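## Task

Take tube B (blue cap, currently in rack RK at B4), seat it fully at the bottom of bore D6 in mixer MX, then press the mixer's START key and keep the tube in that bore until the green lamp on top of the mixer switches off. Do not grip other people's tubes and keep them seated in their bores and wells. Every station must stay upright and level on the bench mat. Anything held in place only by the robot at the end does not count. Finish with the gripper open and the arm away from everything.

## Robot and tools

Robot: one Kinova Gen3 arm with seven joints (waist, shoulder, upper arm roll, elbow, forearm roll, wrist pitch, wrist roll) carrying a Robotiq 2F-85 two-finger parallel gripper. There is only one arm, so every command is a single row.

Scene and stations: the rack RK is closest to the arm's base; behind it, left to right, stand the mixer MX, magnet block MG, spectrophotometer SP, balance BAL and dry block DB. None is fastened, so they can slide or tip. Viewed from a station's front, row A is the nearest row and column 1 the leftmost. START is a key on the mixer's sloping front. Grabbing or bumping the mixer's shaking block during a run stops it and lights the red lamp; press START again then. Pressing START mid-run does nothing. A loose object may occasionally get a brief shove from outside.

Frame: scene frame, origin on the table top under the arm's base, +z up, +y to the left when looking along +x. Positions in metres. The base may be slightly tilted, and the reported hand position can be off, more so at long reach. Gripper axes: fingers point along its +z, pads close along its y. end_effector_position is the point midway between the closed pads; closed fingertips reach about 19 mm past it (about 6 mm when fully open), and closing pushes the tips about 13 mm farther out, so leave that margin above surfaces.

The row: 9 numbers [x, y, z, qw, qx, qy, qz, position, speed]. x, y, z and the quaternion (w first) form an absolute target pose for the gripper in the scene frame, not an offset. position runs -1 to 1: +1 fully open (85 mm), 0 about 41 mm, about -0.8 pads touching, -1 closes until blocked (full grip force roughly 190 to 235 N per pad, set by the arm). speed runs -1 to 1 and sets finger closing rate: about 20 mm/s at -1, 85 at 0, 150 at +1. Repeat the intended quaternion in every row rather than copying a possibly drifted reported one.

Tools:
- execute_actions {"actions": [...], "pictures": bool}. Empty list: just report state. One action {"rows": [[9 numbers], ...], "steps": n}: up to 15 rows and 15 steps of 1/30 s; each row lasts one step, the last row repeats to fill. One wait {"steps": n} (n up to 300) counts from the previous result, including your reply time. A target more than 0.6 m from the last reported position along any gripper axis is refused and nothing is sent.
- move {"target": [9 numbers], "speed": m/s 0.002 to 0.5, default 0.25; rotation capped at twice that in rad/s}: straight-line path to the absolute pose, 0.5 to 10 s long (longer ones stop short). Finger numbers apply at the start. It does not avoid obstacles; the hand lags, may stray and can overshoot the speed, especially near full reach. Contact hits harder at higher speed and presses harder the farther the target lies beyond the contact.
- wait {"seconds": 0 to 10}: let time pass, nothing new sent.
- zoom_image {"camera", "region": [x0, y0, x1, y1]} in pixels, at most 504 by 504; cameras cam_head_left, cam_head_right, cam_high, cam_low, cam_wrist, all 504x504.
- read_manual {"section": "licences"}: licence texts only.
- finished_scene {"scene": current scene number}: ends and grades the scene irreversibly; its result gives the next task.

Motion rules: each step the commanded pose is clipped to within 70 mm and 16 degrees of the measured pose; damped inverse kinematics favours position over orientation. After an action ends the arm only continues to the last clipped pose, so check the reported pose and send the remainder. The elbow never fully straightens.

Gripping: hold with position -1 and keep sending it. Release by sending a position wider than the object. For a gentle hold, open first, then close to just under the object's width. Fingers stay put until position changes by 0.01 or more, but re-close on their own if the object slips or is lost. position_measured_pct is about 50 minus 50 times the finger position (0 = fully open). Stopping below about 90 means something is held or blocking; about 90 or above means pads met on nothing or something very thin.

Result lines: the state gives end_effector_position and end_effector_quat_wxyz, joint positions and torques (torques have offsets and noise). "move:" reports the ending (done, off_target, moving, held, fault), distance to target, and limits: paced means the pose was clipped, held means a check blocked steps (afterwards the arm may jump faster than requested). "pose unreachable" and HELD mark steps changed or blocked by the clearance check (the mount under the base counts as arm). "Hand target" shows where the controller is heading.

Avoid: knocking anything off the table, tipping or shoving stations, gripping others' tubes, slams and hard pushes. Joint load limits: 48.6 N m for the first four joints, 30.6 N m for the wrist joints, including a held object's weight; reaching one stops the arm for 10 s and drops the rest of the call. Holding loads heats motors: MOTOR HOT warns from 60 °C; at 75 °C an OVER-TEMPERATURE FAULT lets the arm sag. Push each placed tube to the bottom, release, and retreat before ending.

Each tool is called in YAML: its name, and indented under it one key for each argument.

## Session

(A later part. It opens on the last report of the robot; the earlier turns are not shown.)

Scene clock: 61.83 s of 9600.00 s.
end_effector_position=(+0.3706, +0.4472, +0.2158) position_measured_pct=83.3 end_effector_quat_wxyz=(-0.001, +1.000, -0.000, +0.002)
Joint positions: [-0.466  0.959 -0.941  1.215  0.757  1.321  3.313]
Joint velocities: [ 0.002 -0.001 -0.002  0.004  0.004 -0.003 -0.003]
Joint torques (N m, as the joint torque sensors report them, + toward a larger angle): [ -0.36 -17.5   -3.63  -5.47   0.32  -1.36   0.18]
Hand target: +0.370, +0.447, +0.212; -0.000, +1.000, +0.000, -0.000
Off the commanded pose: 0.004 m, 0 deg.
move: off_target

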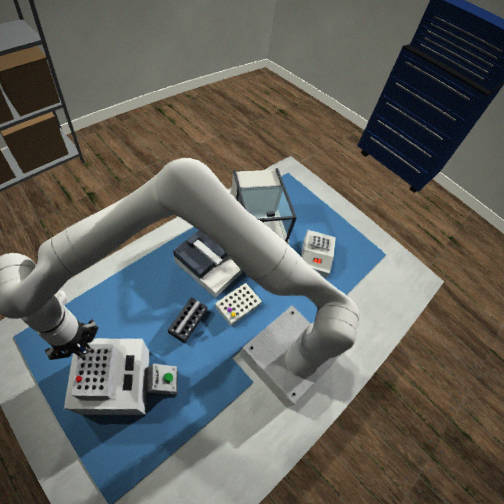

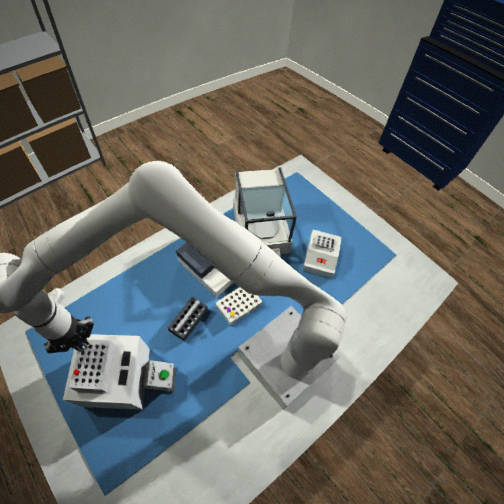

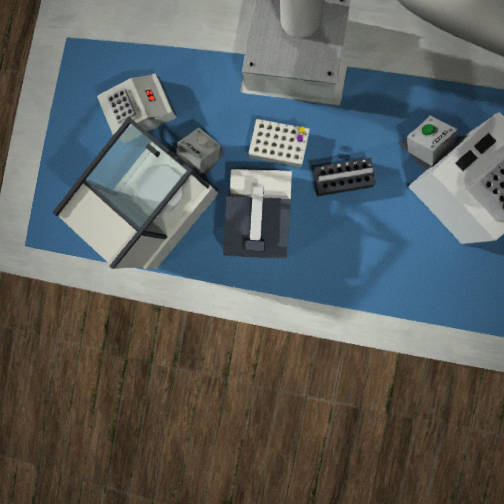

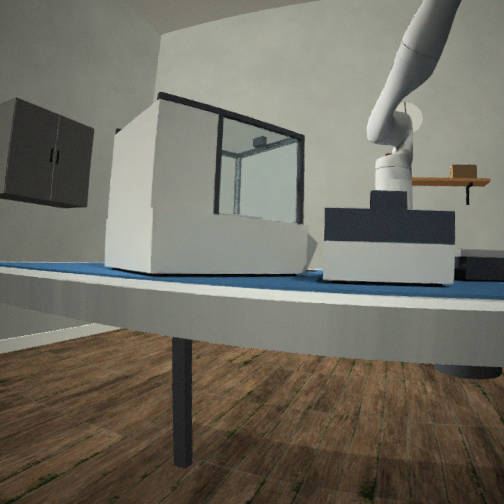

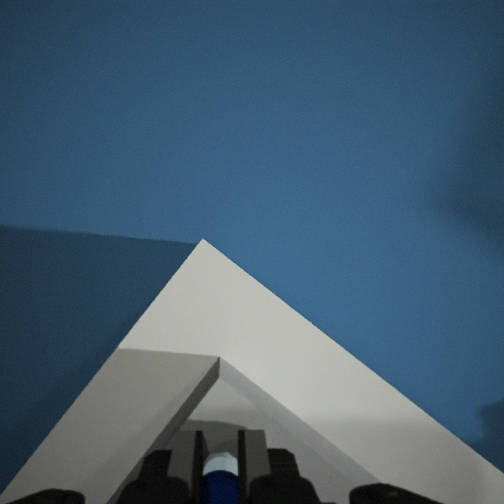

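move:
  target: [0.370, 0.447, 0.218, 0, 1, 0, 0, -0.2, 0]
  speed: 0.05

move:
  target: [0.370, 0.447, 0.27, 0, 1, 0, 0, -0.2, 0]
  speed: 0.1

Scene clock: 65.73 s of 9600.00 s.
end_effector_position=(+0.3700, +0.4470, +0.2180) position_measured_pct=59.9 end_effector_quat_wxyz=(-0.000, +1.000, -0.000, +0.000)
Joint positions: [-0.467  0.958 -0.942  1.209  0.753  1.33   3.317]
Joint velocities: [-0.    -0.    -0.001 -0.001  0.     0.002 -0.   ]
Joint torques (N m, as the joint torque sensors report them, + toward a larger angle): [  0.02 -22.32  -4.94  -6.43  -0.12  -0.42   0.26]
Hand target: +0.370, +0.447, +0.218; +0.000, +1.000, -0.000, +0.000
Off the commanded pose: 0.000 m, 0 deg.
move: done

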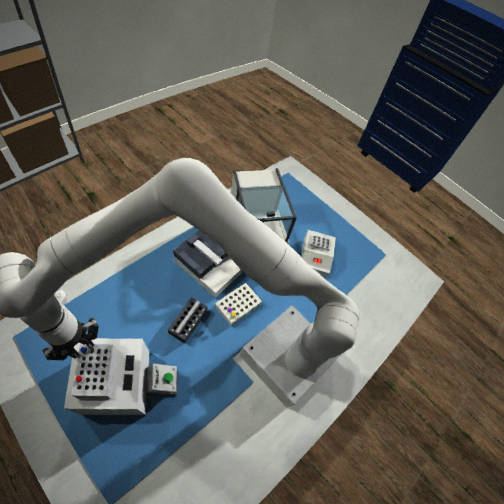

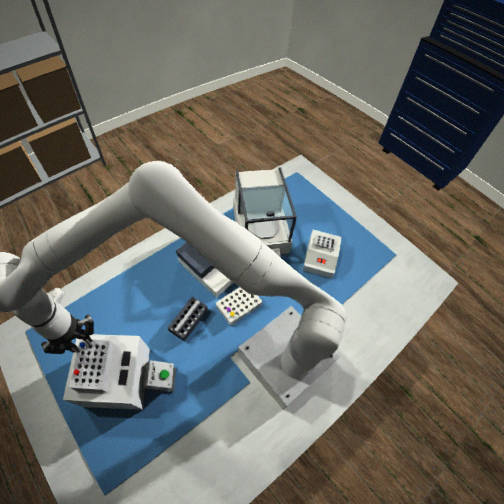

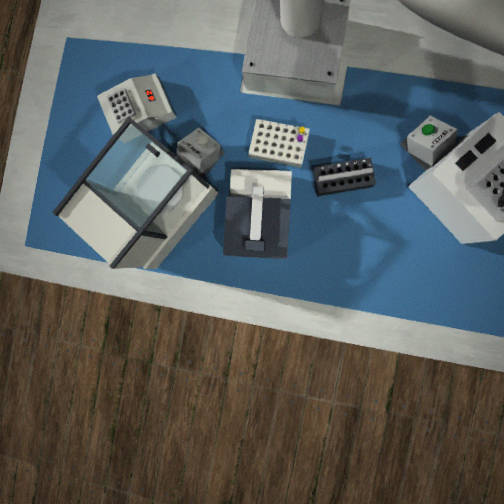

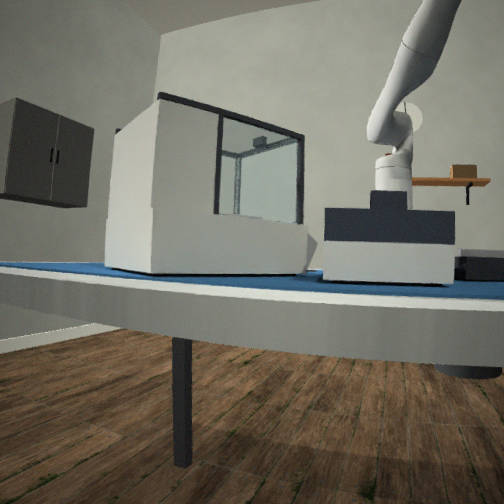

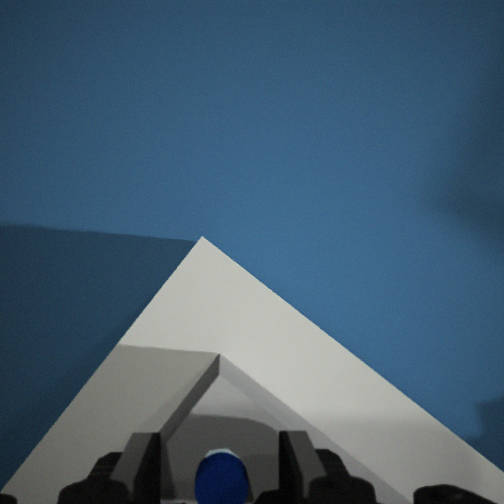

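Scene clock: 66.63 s of 9600.00 s.
end_effector_position=(+0.3700, +0.4469, +0.2698) position_measured_pct=59.9 end_effector_quat_wxyz=(+0.000, +1.000, -0.000, +0.000)
Joint positions: [-0.474  0.904 -0.965  1.13   0.712  1.438  3.355]
Joint velocities: [-0.    -0.002 -0.002 -0.004 -0.001  0.003  0.002]
Joint torques (N m, as the joint torque sensors report them, + toward a larger angle): [ -0.05 -21.84  -4.35  -6.37  -0.18  -0.18   0.2 ]
Hand target: +0.370, +0.447, +0.270; +0.000, +1.000, -0.000, +0.000
Off the commanded pose: 0.000 m, 0 deg.
move: done

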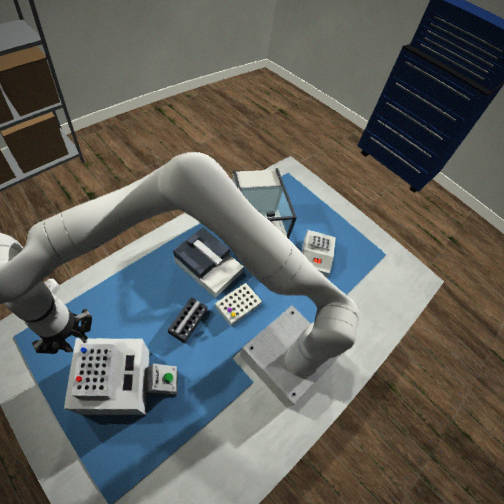

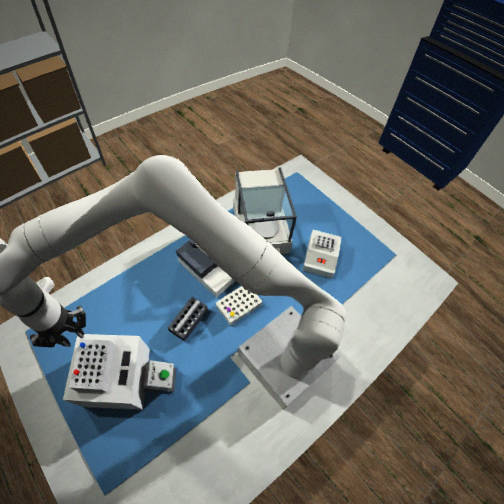

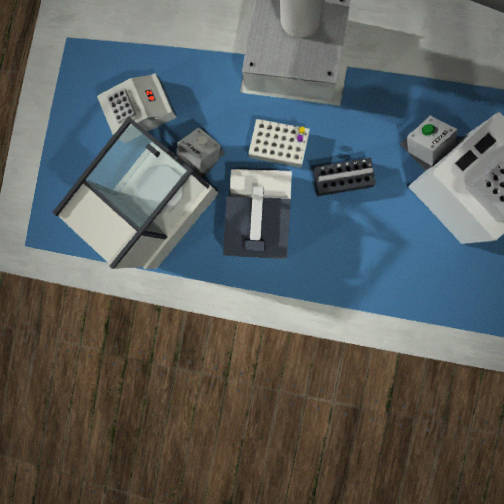

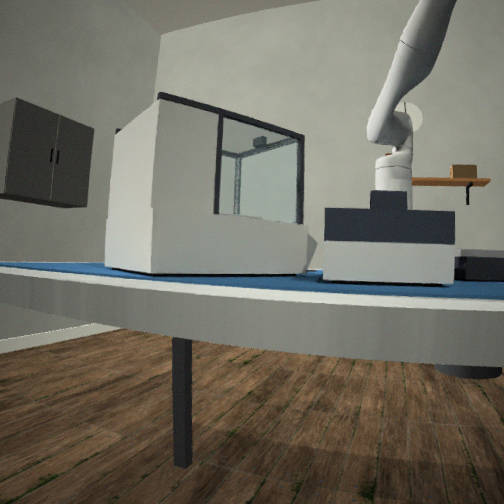

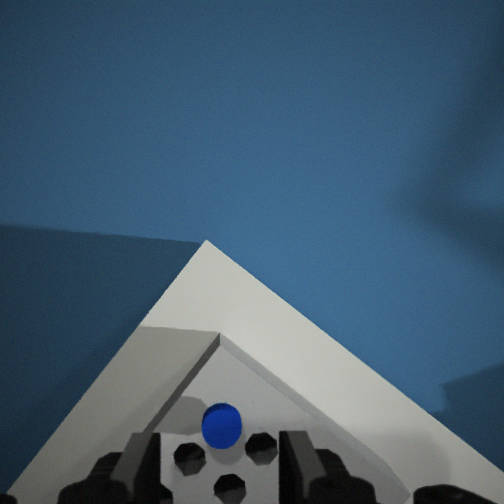

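move:
  target: [0.370, 0.447, 0.224, 0, 1, 0, 0, -1, 1]
  speed: 0.04

Scene clock: 69.73 s of 9600.00 s.
end_effector_position=(+0.3705, +0.4479, +0.2286) position_measured_pct=91.7 end_effector_quat_wxyz=(-0.002, +1.000, -0.000, +0.002)
Joint positions: [-0.467  0.945 -0.948  1.199  0.747  1.345  3.322]
Joint velocities: [ 0.001 -0.002 -0.001  0.006  0.005 -0.005 -0.004]
Joint torques (N m, as the joint torque sensors report them, + toward a larger angle): [ -1.02 -16.39  -3.35  -4.86   0.37  -0.94   0.47]
Hand target: +0.370, +0.447, +0.224; -0.000, +1.000, +0.000, -0.000
Off the commanded pose: 0.005 m, 0 deg.
move: off_target

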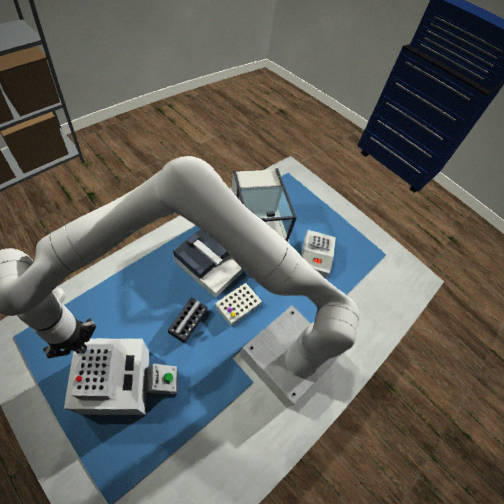

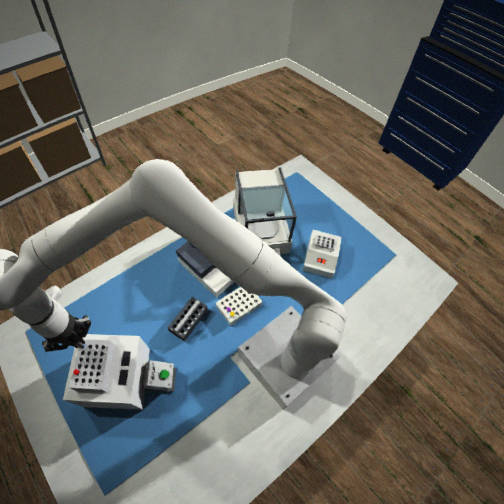

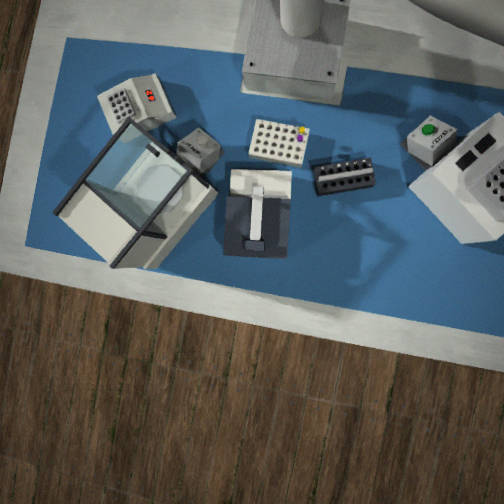

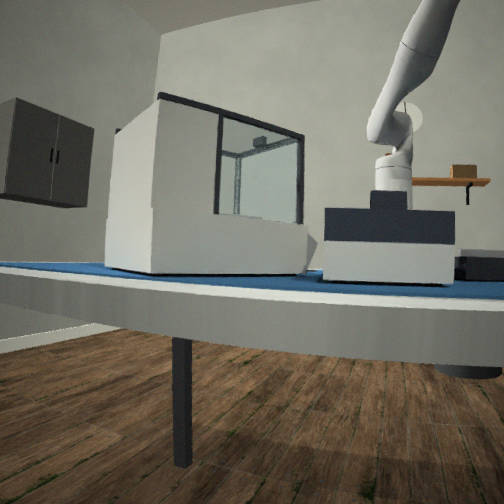

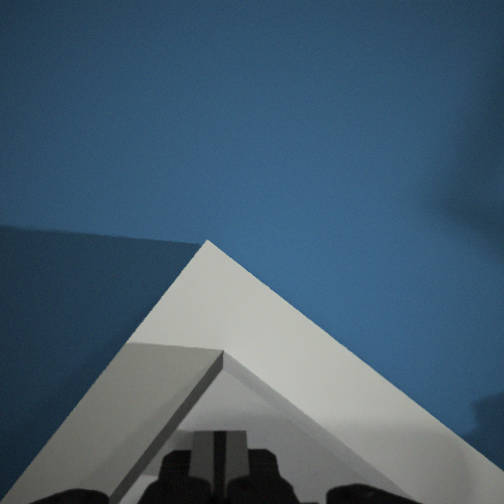

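move:
  target: [0.370, 0.447, 0.28, 0, 1, 0, 0, -1, 1]
  speed: 0.15

move:
  target: [0.20, 0.31, 0.27, 0, 1, 0, 0, -1, 1]
  speed: 0.3

Scene clock: 73.20 s of 9600.00 s.
end_effector_position=(+0.3700, +0.4469, +0.2798) position_measured_pct=91.7 end_effector_quat_wxyz=(+0.000, +1.000, -0.000, +0.000)
Joint positions: [-0.477  0.894 -0.969  1.112  0.706  1.46   3.362]
Joint velocities: [-0.002 -0.001 -0.001 -0.004  0.     0.004  0.002]
Joint torques (N m, as the joint torque sensors report them, + toward a larger angle): [ -0.64 -22.01  -4.94  -6.86   0.04  -0.18   0.2 ]
Hand target: +0.370, +0.447, +0.280; +0.000, +1.000, -0.000, +0.000
Off the commanded pose: 0.000 m, 0 deg.
move: done

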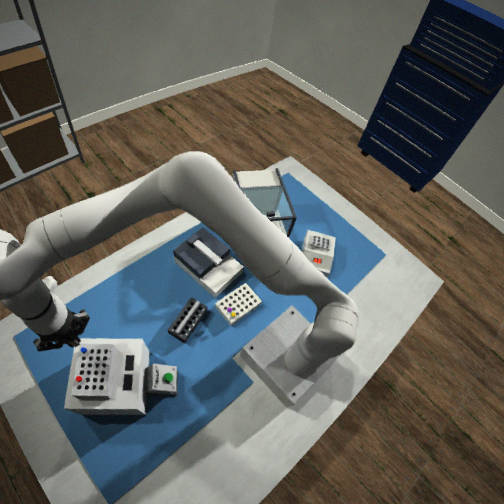

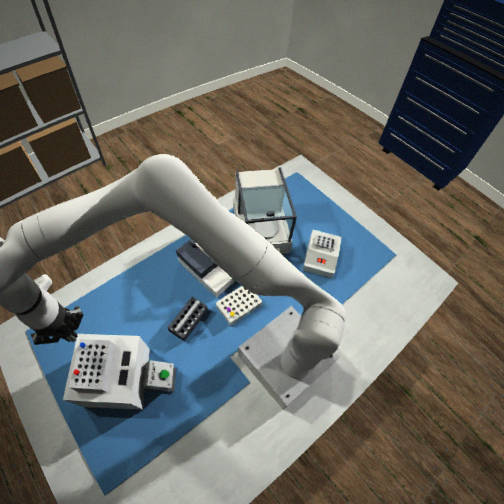

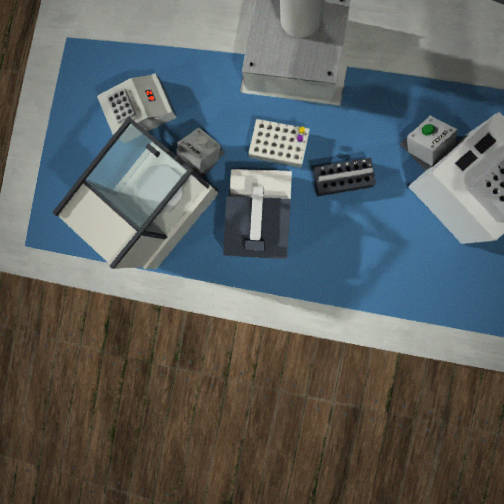

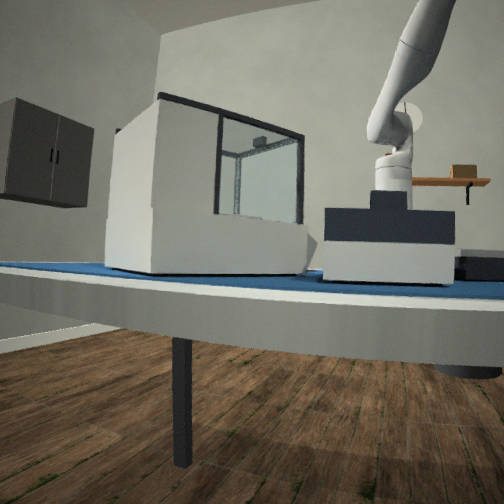

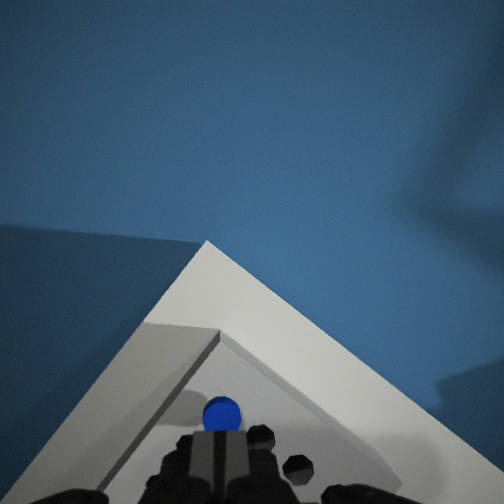

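Scene clock: 74.53 s of 9600.00 s.
end_effector_position=(+0.1993, +0.3105, +0.2693) position_measured_pct=91.7 end_effector_quat_wxyz=(+0.000, +1.000, +0.001, -0.001)
Joint positions: [-0.216  0.529 -1.165  1.908  0.551  1.086  3.074]
Joint velocities: [ 0.017 -0.016 -0.004  0.008 -0.001 -0.008  0.002]
Joint torques (N m, as the joint torque sensors report them, + toward a larger angle): [  0.12 -11.48  -3.42  -6.94   0.    -0.31   0.29]
Hand target: +0.200, +0.310, +0.270; -0.000, +1.000, +0.001, -0.000
Off the commanded pose: 0.001 m, 0 deg.
move: done

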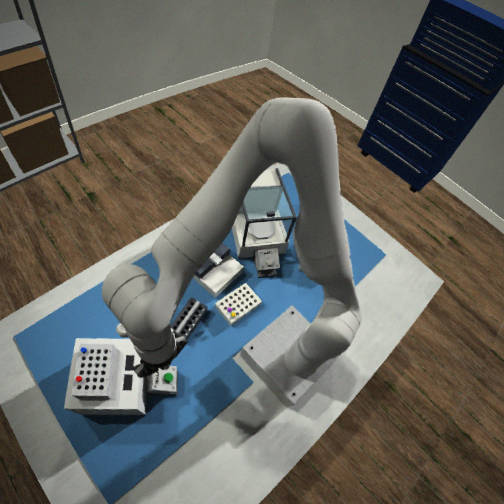

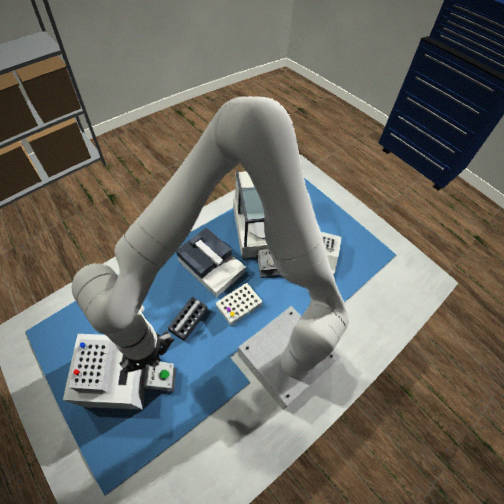

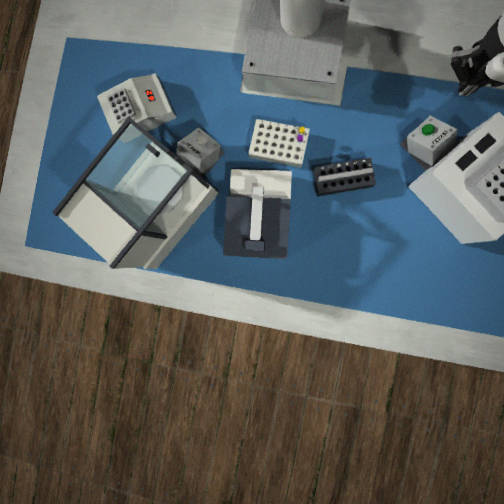

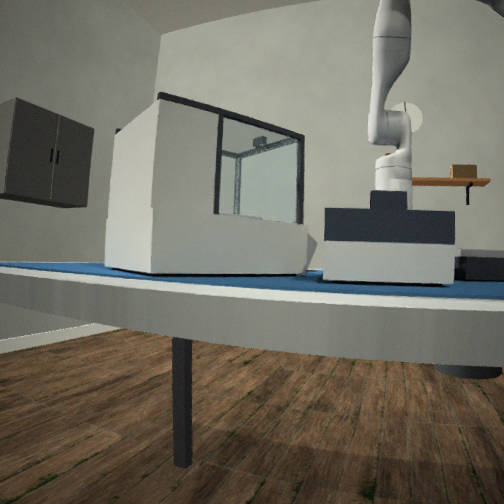

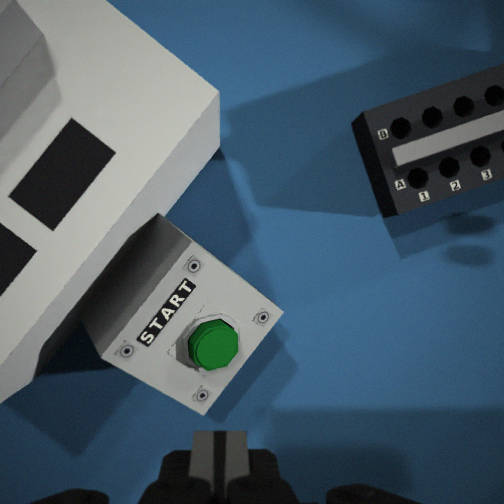

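move:
  target: [0.206, 0.315, 0.15, 0, 1, 0, 0, -1, 1]
  speed: 0.2

Scene clock: 77.87 s of 9600.00 s.
end_effector_position=(+0.2059, +0.3151, +0.1502) position_measured_pct=91.7 end_effector_quat_wxyz=(-0.000, +1.000, +0.000, -0.000)
Joint positions: [-0.377  0.739 -0.952  2.039  0.844  0.827  2.842]
Joint velocities: [-0.005  0.004  0.002  0.     0.002 -0.002 -0.002]
Joint torques (N m, as the joint torque sensors report them, + toward a larger angle): [ -1.16 -14.21  -3.87  -3.71   0.24   0.17   0.33]
Hand target: +0.206, +0.315, +0.150; -0.000, +1.000, +0.000, -0.001
Off the commanded pose: 0.000 m, 0 deg.
move: done

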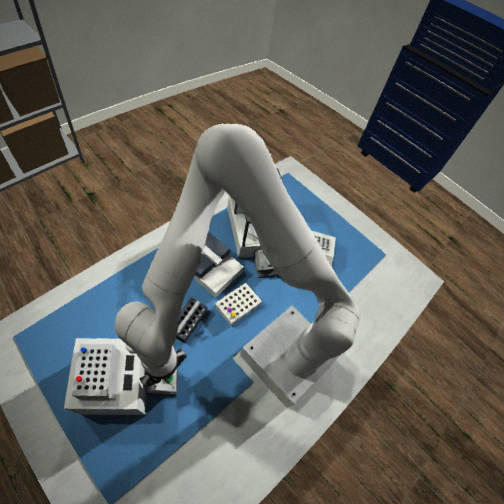

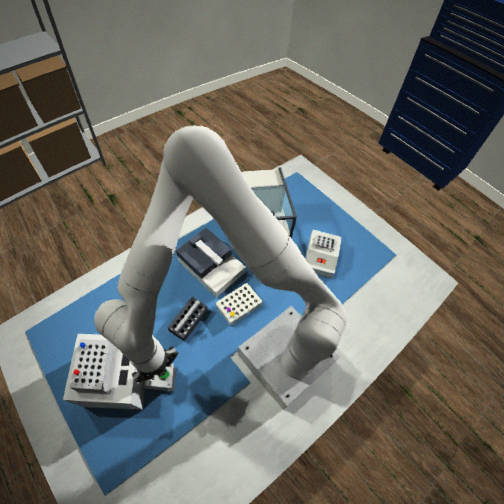

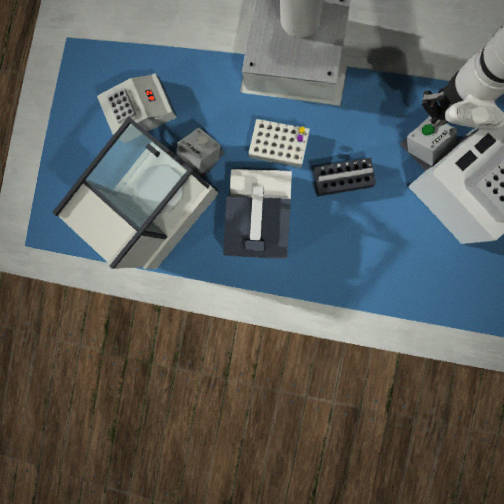

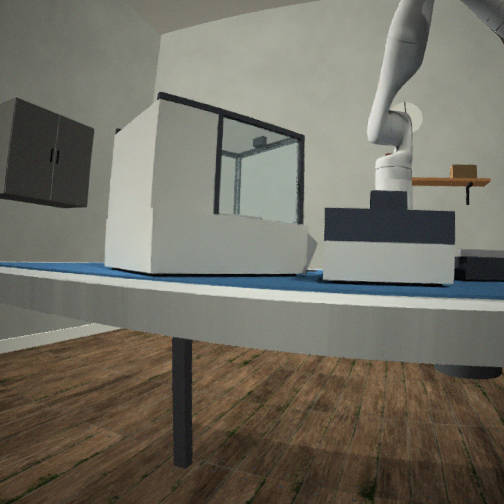

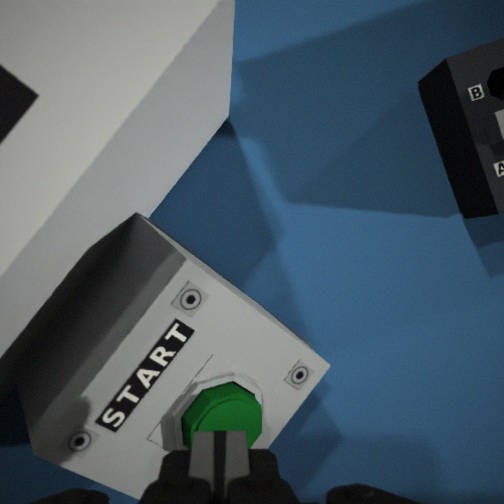

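move:
  target: [0.211, 0.315, 0.128, 0, 1, 0, 0, -1, 1]
  speed: 0.04

Scene clock: 81.60 s of 9600.00 s.
end_effector_position=(+0.2111, +0.3150, +0.1282) position_measured_pct=91.7 end_effector_quat_wxyz=(-0.000, +1.000, -0.000, +0.000)
Joint positions: [-0.4    0.783 -0.904  2.046  0.905  0.786  2.807]
Joint velocities: [-0.003  0.005  0.002  0.001  0.003 -0.003 -0.002]
Joint torques (N m, as the joint torque sensors report them, + toward a larger angle): [ -0.79 -14.5   -3.88  -3.73  -0.02  -0.42   0.15]
Hand target: +0.211, +0.315, +0.128; -0.000, +1.000, +0.000, -0.000
Off the commanded pose: 0.000 m, 0 deg.
move: done

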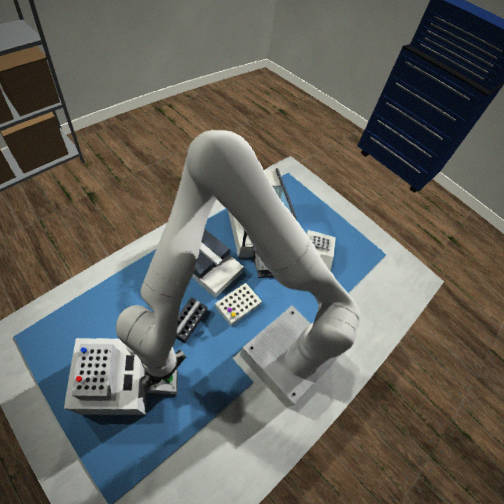

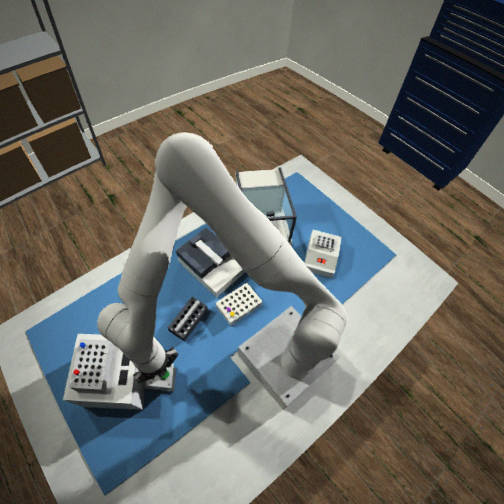

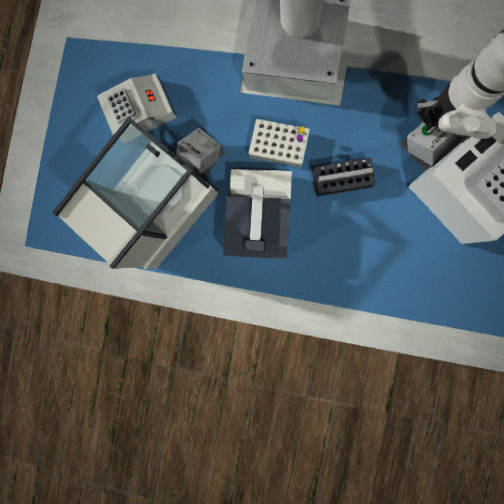

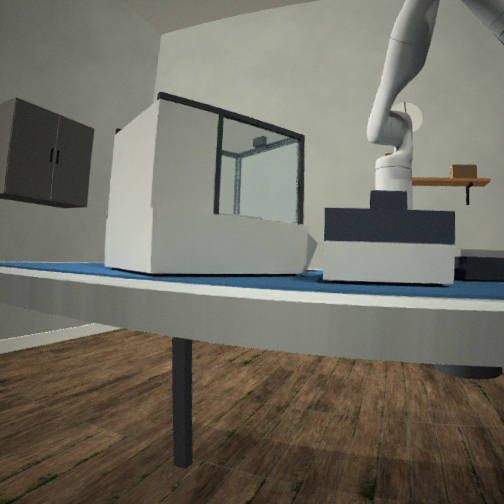

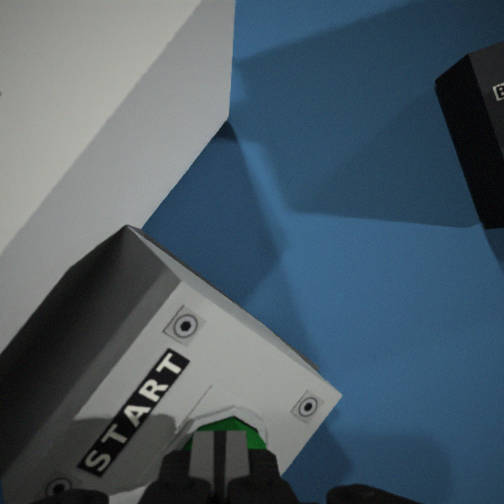

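move:
  target: [0.210, 0.315, 0.110, 0, 1, 0, 0, -1, 1]
  speed: 0.03

Scene clock: 84.43 s of 9600.00 s.
end_effector_position=(+0.2101, +0.3155, +0.1162) position_measured_pct=91.7 end_effector_quat_wxyz=(-0.001, +1.000, +0.001, +0.005)
Joint positions: [-0.426  0.8   -0.875  2.061  0.954  0.756  2.761]
Joint velocities: [-0.003 -0.002 -0.003 -0.002  0.01  -0.001 -0.006]
Joint torques (N m, as the joint torque sensors report them, + toward a larger angle): [-0.09 -2.31  1.89 -6.01  2.8  -3.39  0.36]
Hand target: +0.210, +0.315, +0.110; -0.000, +1.000, +0.000, -0.000
Off the commanded pose: 0.006 m, 1 deg.
move: off_target

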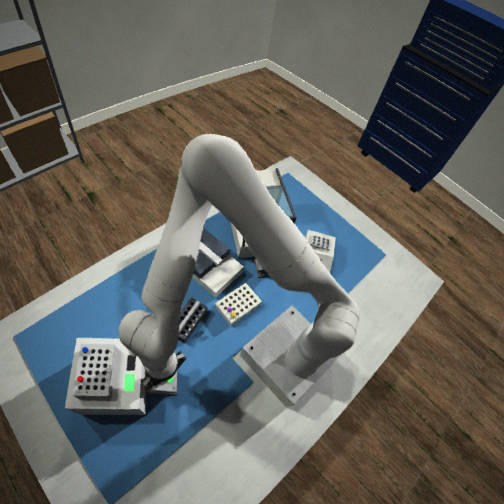

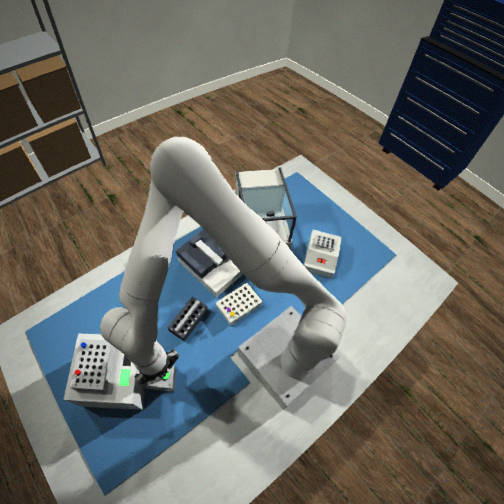

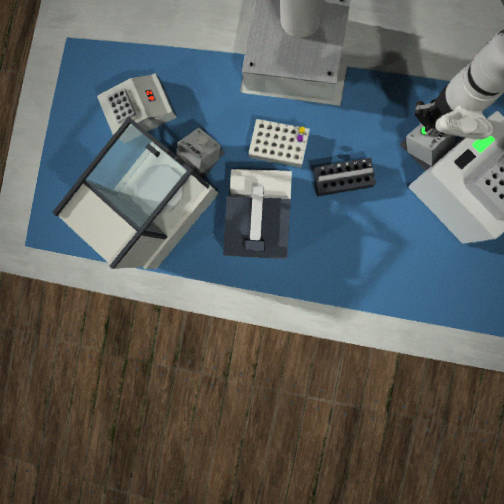

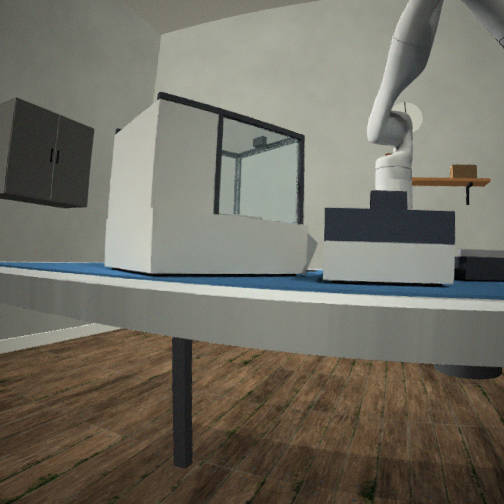

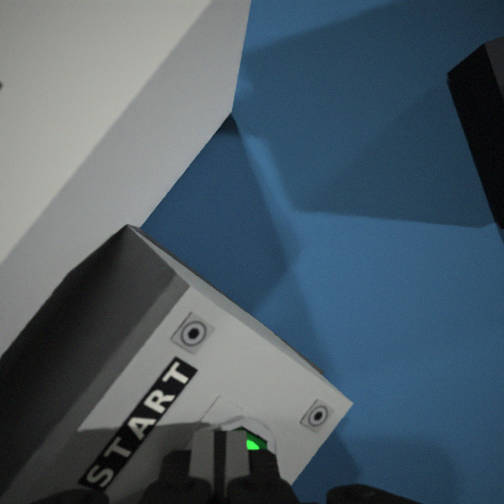

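Green lamp on. Retreat.

move:
  target: [0.20, 0.25, 0.30, 0, 1, 0, 0, 0, 1]
  speed: 0.15

wait:
  seconds: 5

Scene clock: 88.53 s of 9600.00 s.
end_effector_position=(+0.2002, +0.2497, +0.2997) position_measured_pct=50.0 end_effector_quat_wxyz=(+0.001, +1.000, +0.000, +0.001)
Joint positions: [ 0.059  0.368 -1.282  1.99   0.405  1.088  3.276]
Joint velocities: [ 0.009 -0.005 -0.001 -0.    -0.001 -0.     0.004]
Joint torques (N m, as the joint torque sensors report them, + toward a larger angle): [ 0.19 -8.63 -3.22 -7.05 -0.1  -0.5   0.26]
Hand target: +0.200, +0.250, +0.300; +0.001, +1.000, -0.000, +0.001
Off the commanded pose: 0.001 m, 0 deg.
move: done

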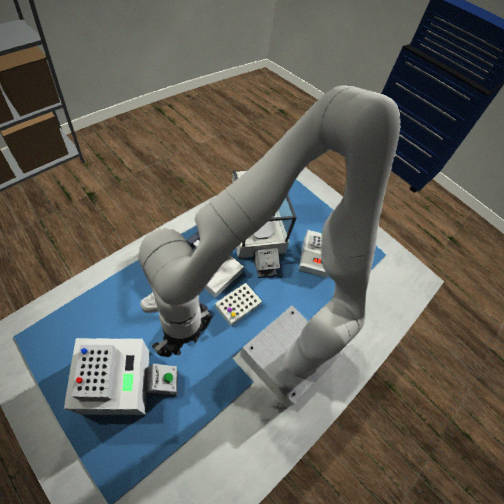

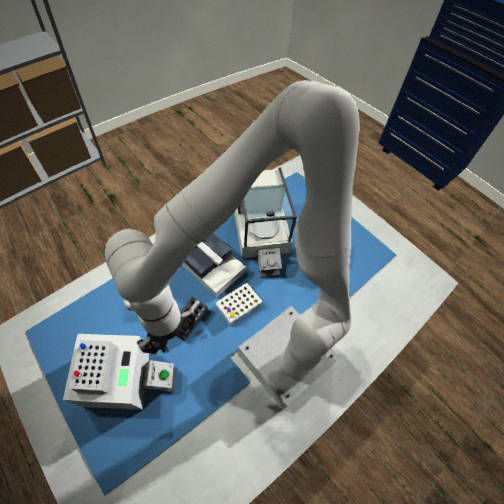

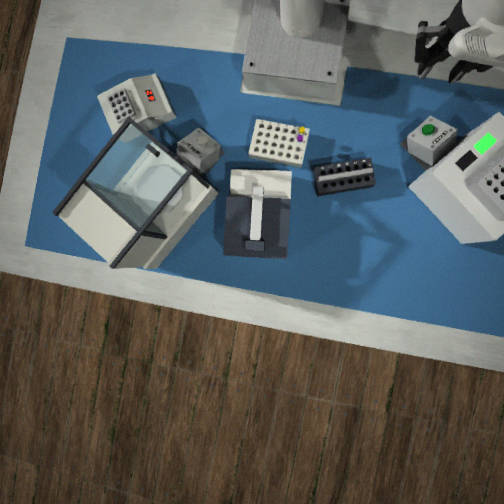

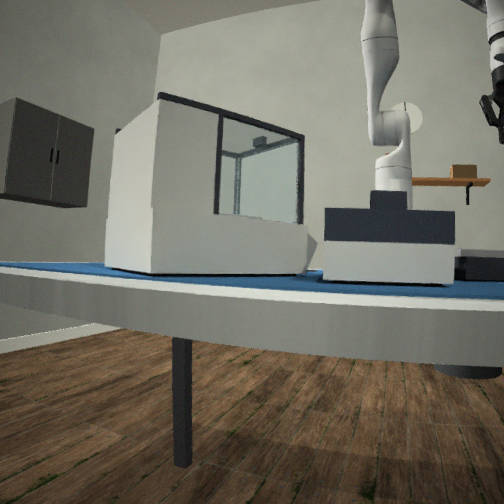

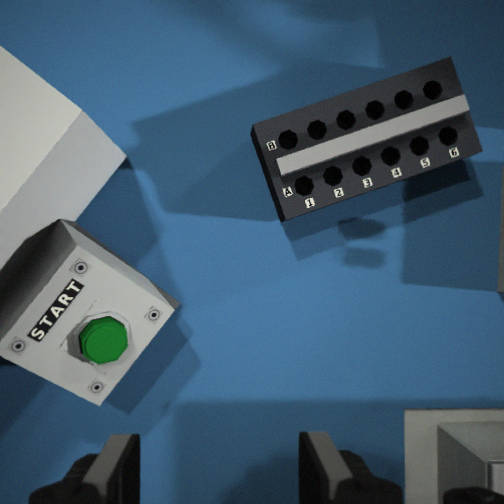

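Scene clock: 93.53 s of 9600.00 s.
end_effector_position=(+0.2005, +0.2495, +0.2998) position_measured_pct=50.0 end_effector_quat_wxyz=(+0.001, +1.000, -0.000, +0.001)
Joint positions: [ 0.06   0.367 -1.282  1.99   0.405  1.088  3.276]
Joint velocities: [-0.001 -0.     0.001  0.001 -0.     0.    -0.001]
Joint torques (N m, as the joint torque sensors report them, + toward a larger angle): [-0.48 -8.22 -2.14 -7.18  0.07  0.2   0.39]
Hand target: +0.200, +0.250, +0.300; +0.001, +1.000, -0.000, +0.001
Off the commanded pose: 0.001 m, 0 deg.
Steps of this call (steps 1 to 150: nothing new was sent). Readings (end_effector_position | what the end effector reports):
1: (+0.2003, +0.2496, +0.2997) | position_measured_pct=50.0
2: (+0.2003, +0.2496, +0.2997) | position_measured_pct=50.0
4: (+0.2004, +0.2496, +0.2998) | position_measured_pct=50.0
8: (+0.2005, +0.2495, +0.2998) | position_measured_pct=50.0
150: the state above

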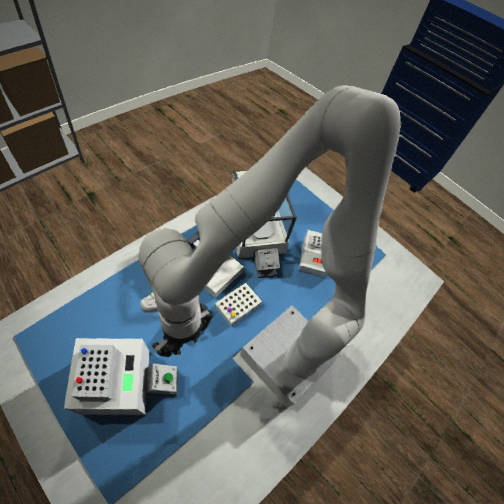

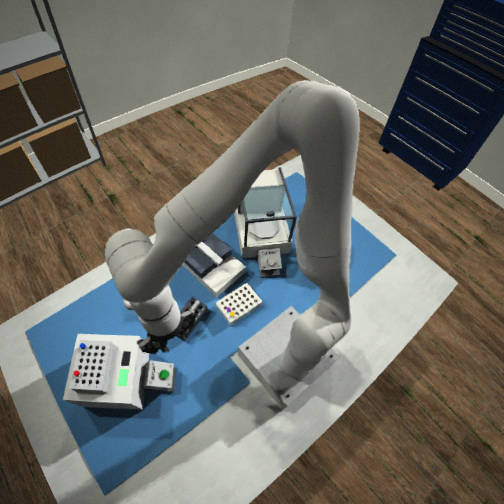

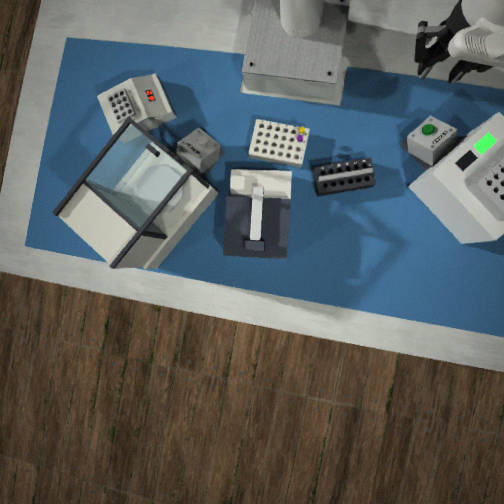

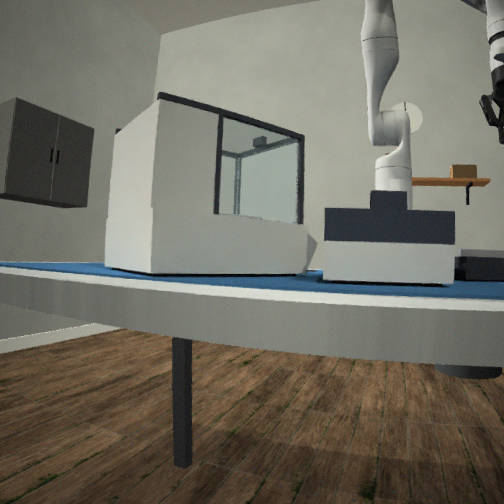

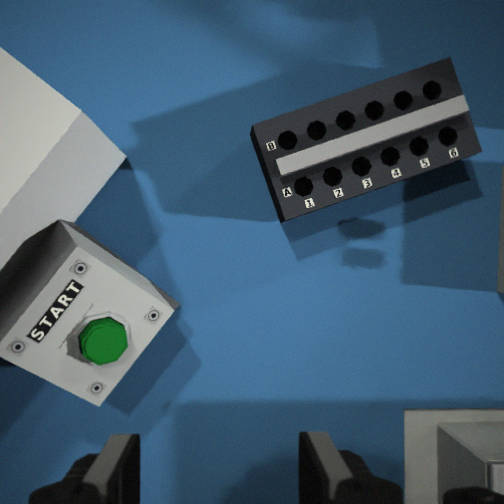

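wait:
  seconds: 10

Scene clock: 109.87 s of 9600.00 s.
end_effector_position=(+0.2005, +0.2495, +0.2998) position_measured_pct=50.0 end_effector_quat_wxyz=(+0.001, +1.000, -0.000, +0.001)
Joint positions: [ 0.06   0.367 -1.282  1.99   0.405  1.088  3.276]
Joint velocities: [ 0.     0.    -0.    -0.001 -0.001  0.    -0.002]
Joint torques (N m, as the joint torque sensors report them, + toward a larger angle): [-0.04 -8.22 -2.46 -7.38  0.01 -0.07  0.23]
Hand target: +0.200, +0.250, +0.300; +0.001, +1.000, -0.000, +0.001
Off the commanded pose: 0.001 m, 0 deg.
Steps of this call (steps 1 to 490: nothing new was sent). Readings (end_effector_position | what the end effector reports):
1: (+0.2005, +0.2495, +0.2998) | position_measured_pct=50.0
2: (+0.2005, +0.2495, +0.2998) | position_measured_pct=50.0
4: (+0.2005, +0.2495, +0.2998) | position_measured_pct=50.0
8: (+0.2005, +0.2495, +0.2998) | position_measured_pct=50.0
490: the state above

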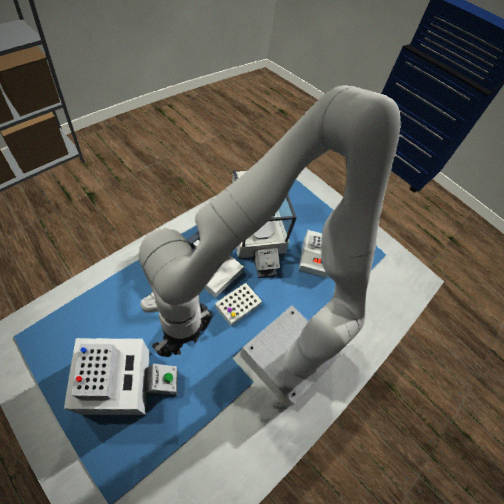

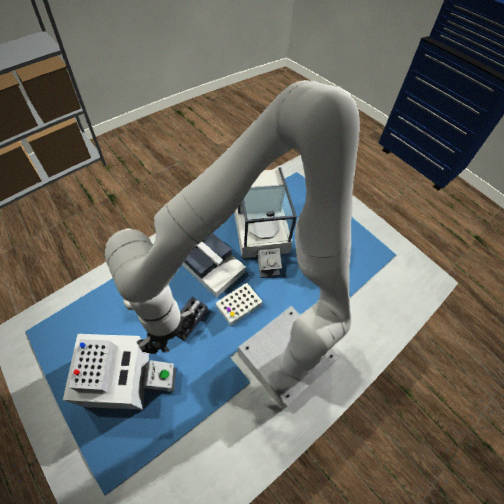

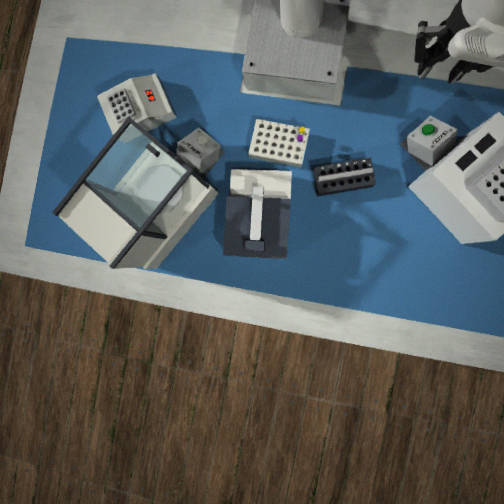

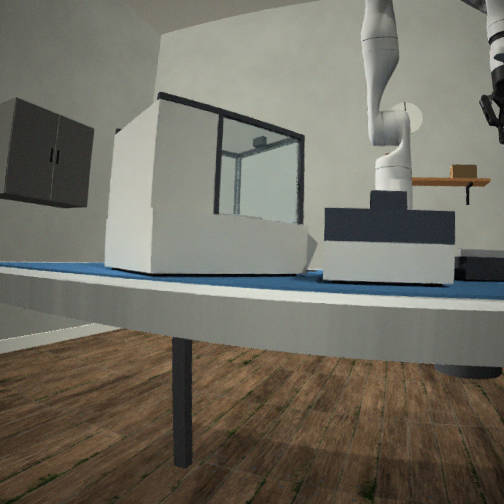

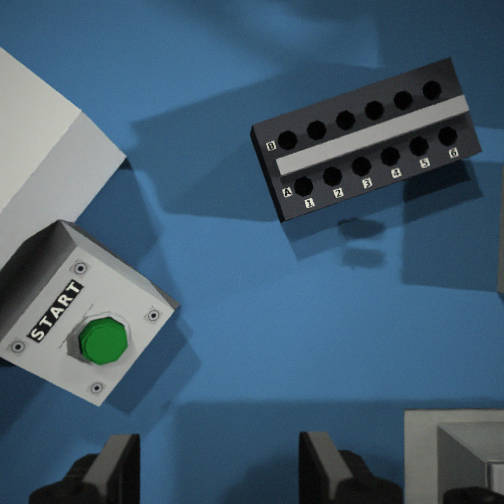

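zoom_image:
  camera: "cam_head_left"
  region: [50, 320, 200, 430]

Region (50, 320, 200, 430) of cam_head_left's 504x504 image, scaled by 3.360, with more detail than that image has; it fills the top 370 rows of this view, and the rest is white.

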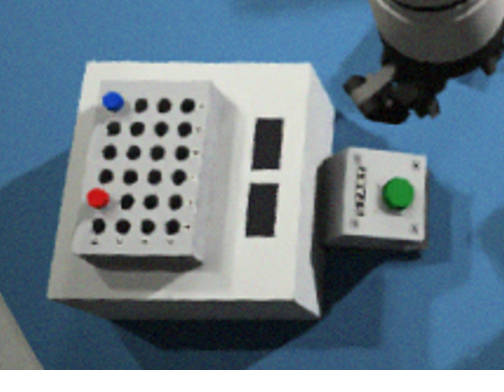

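finished_scene:
  scene: 1

The scene is finished: the task was done.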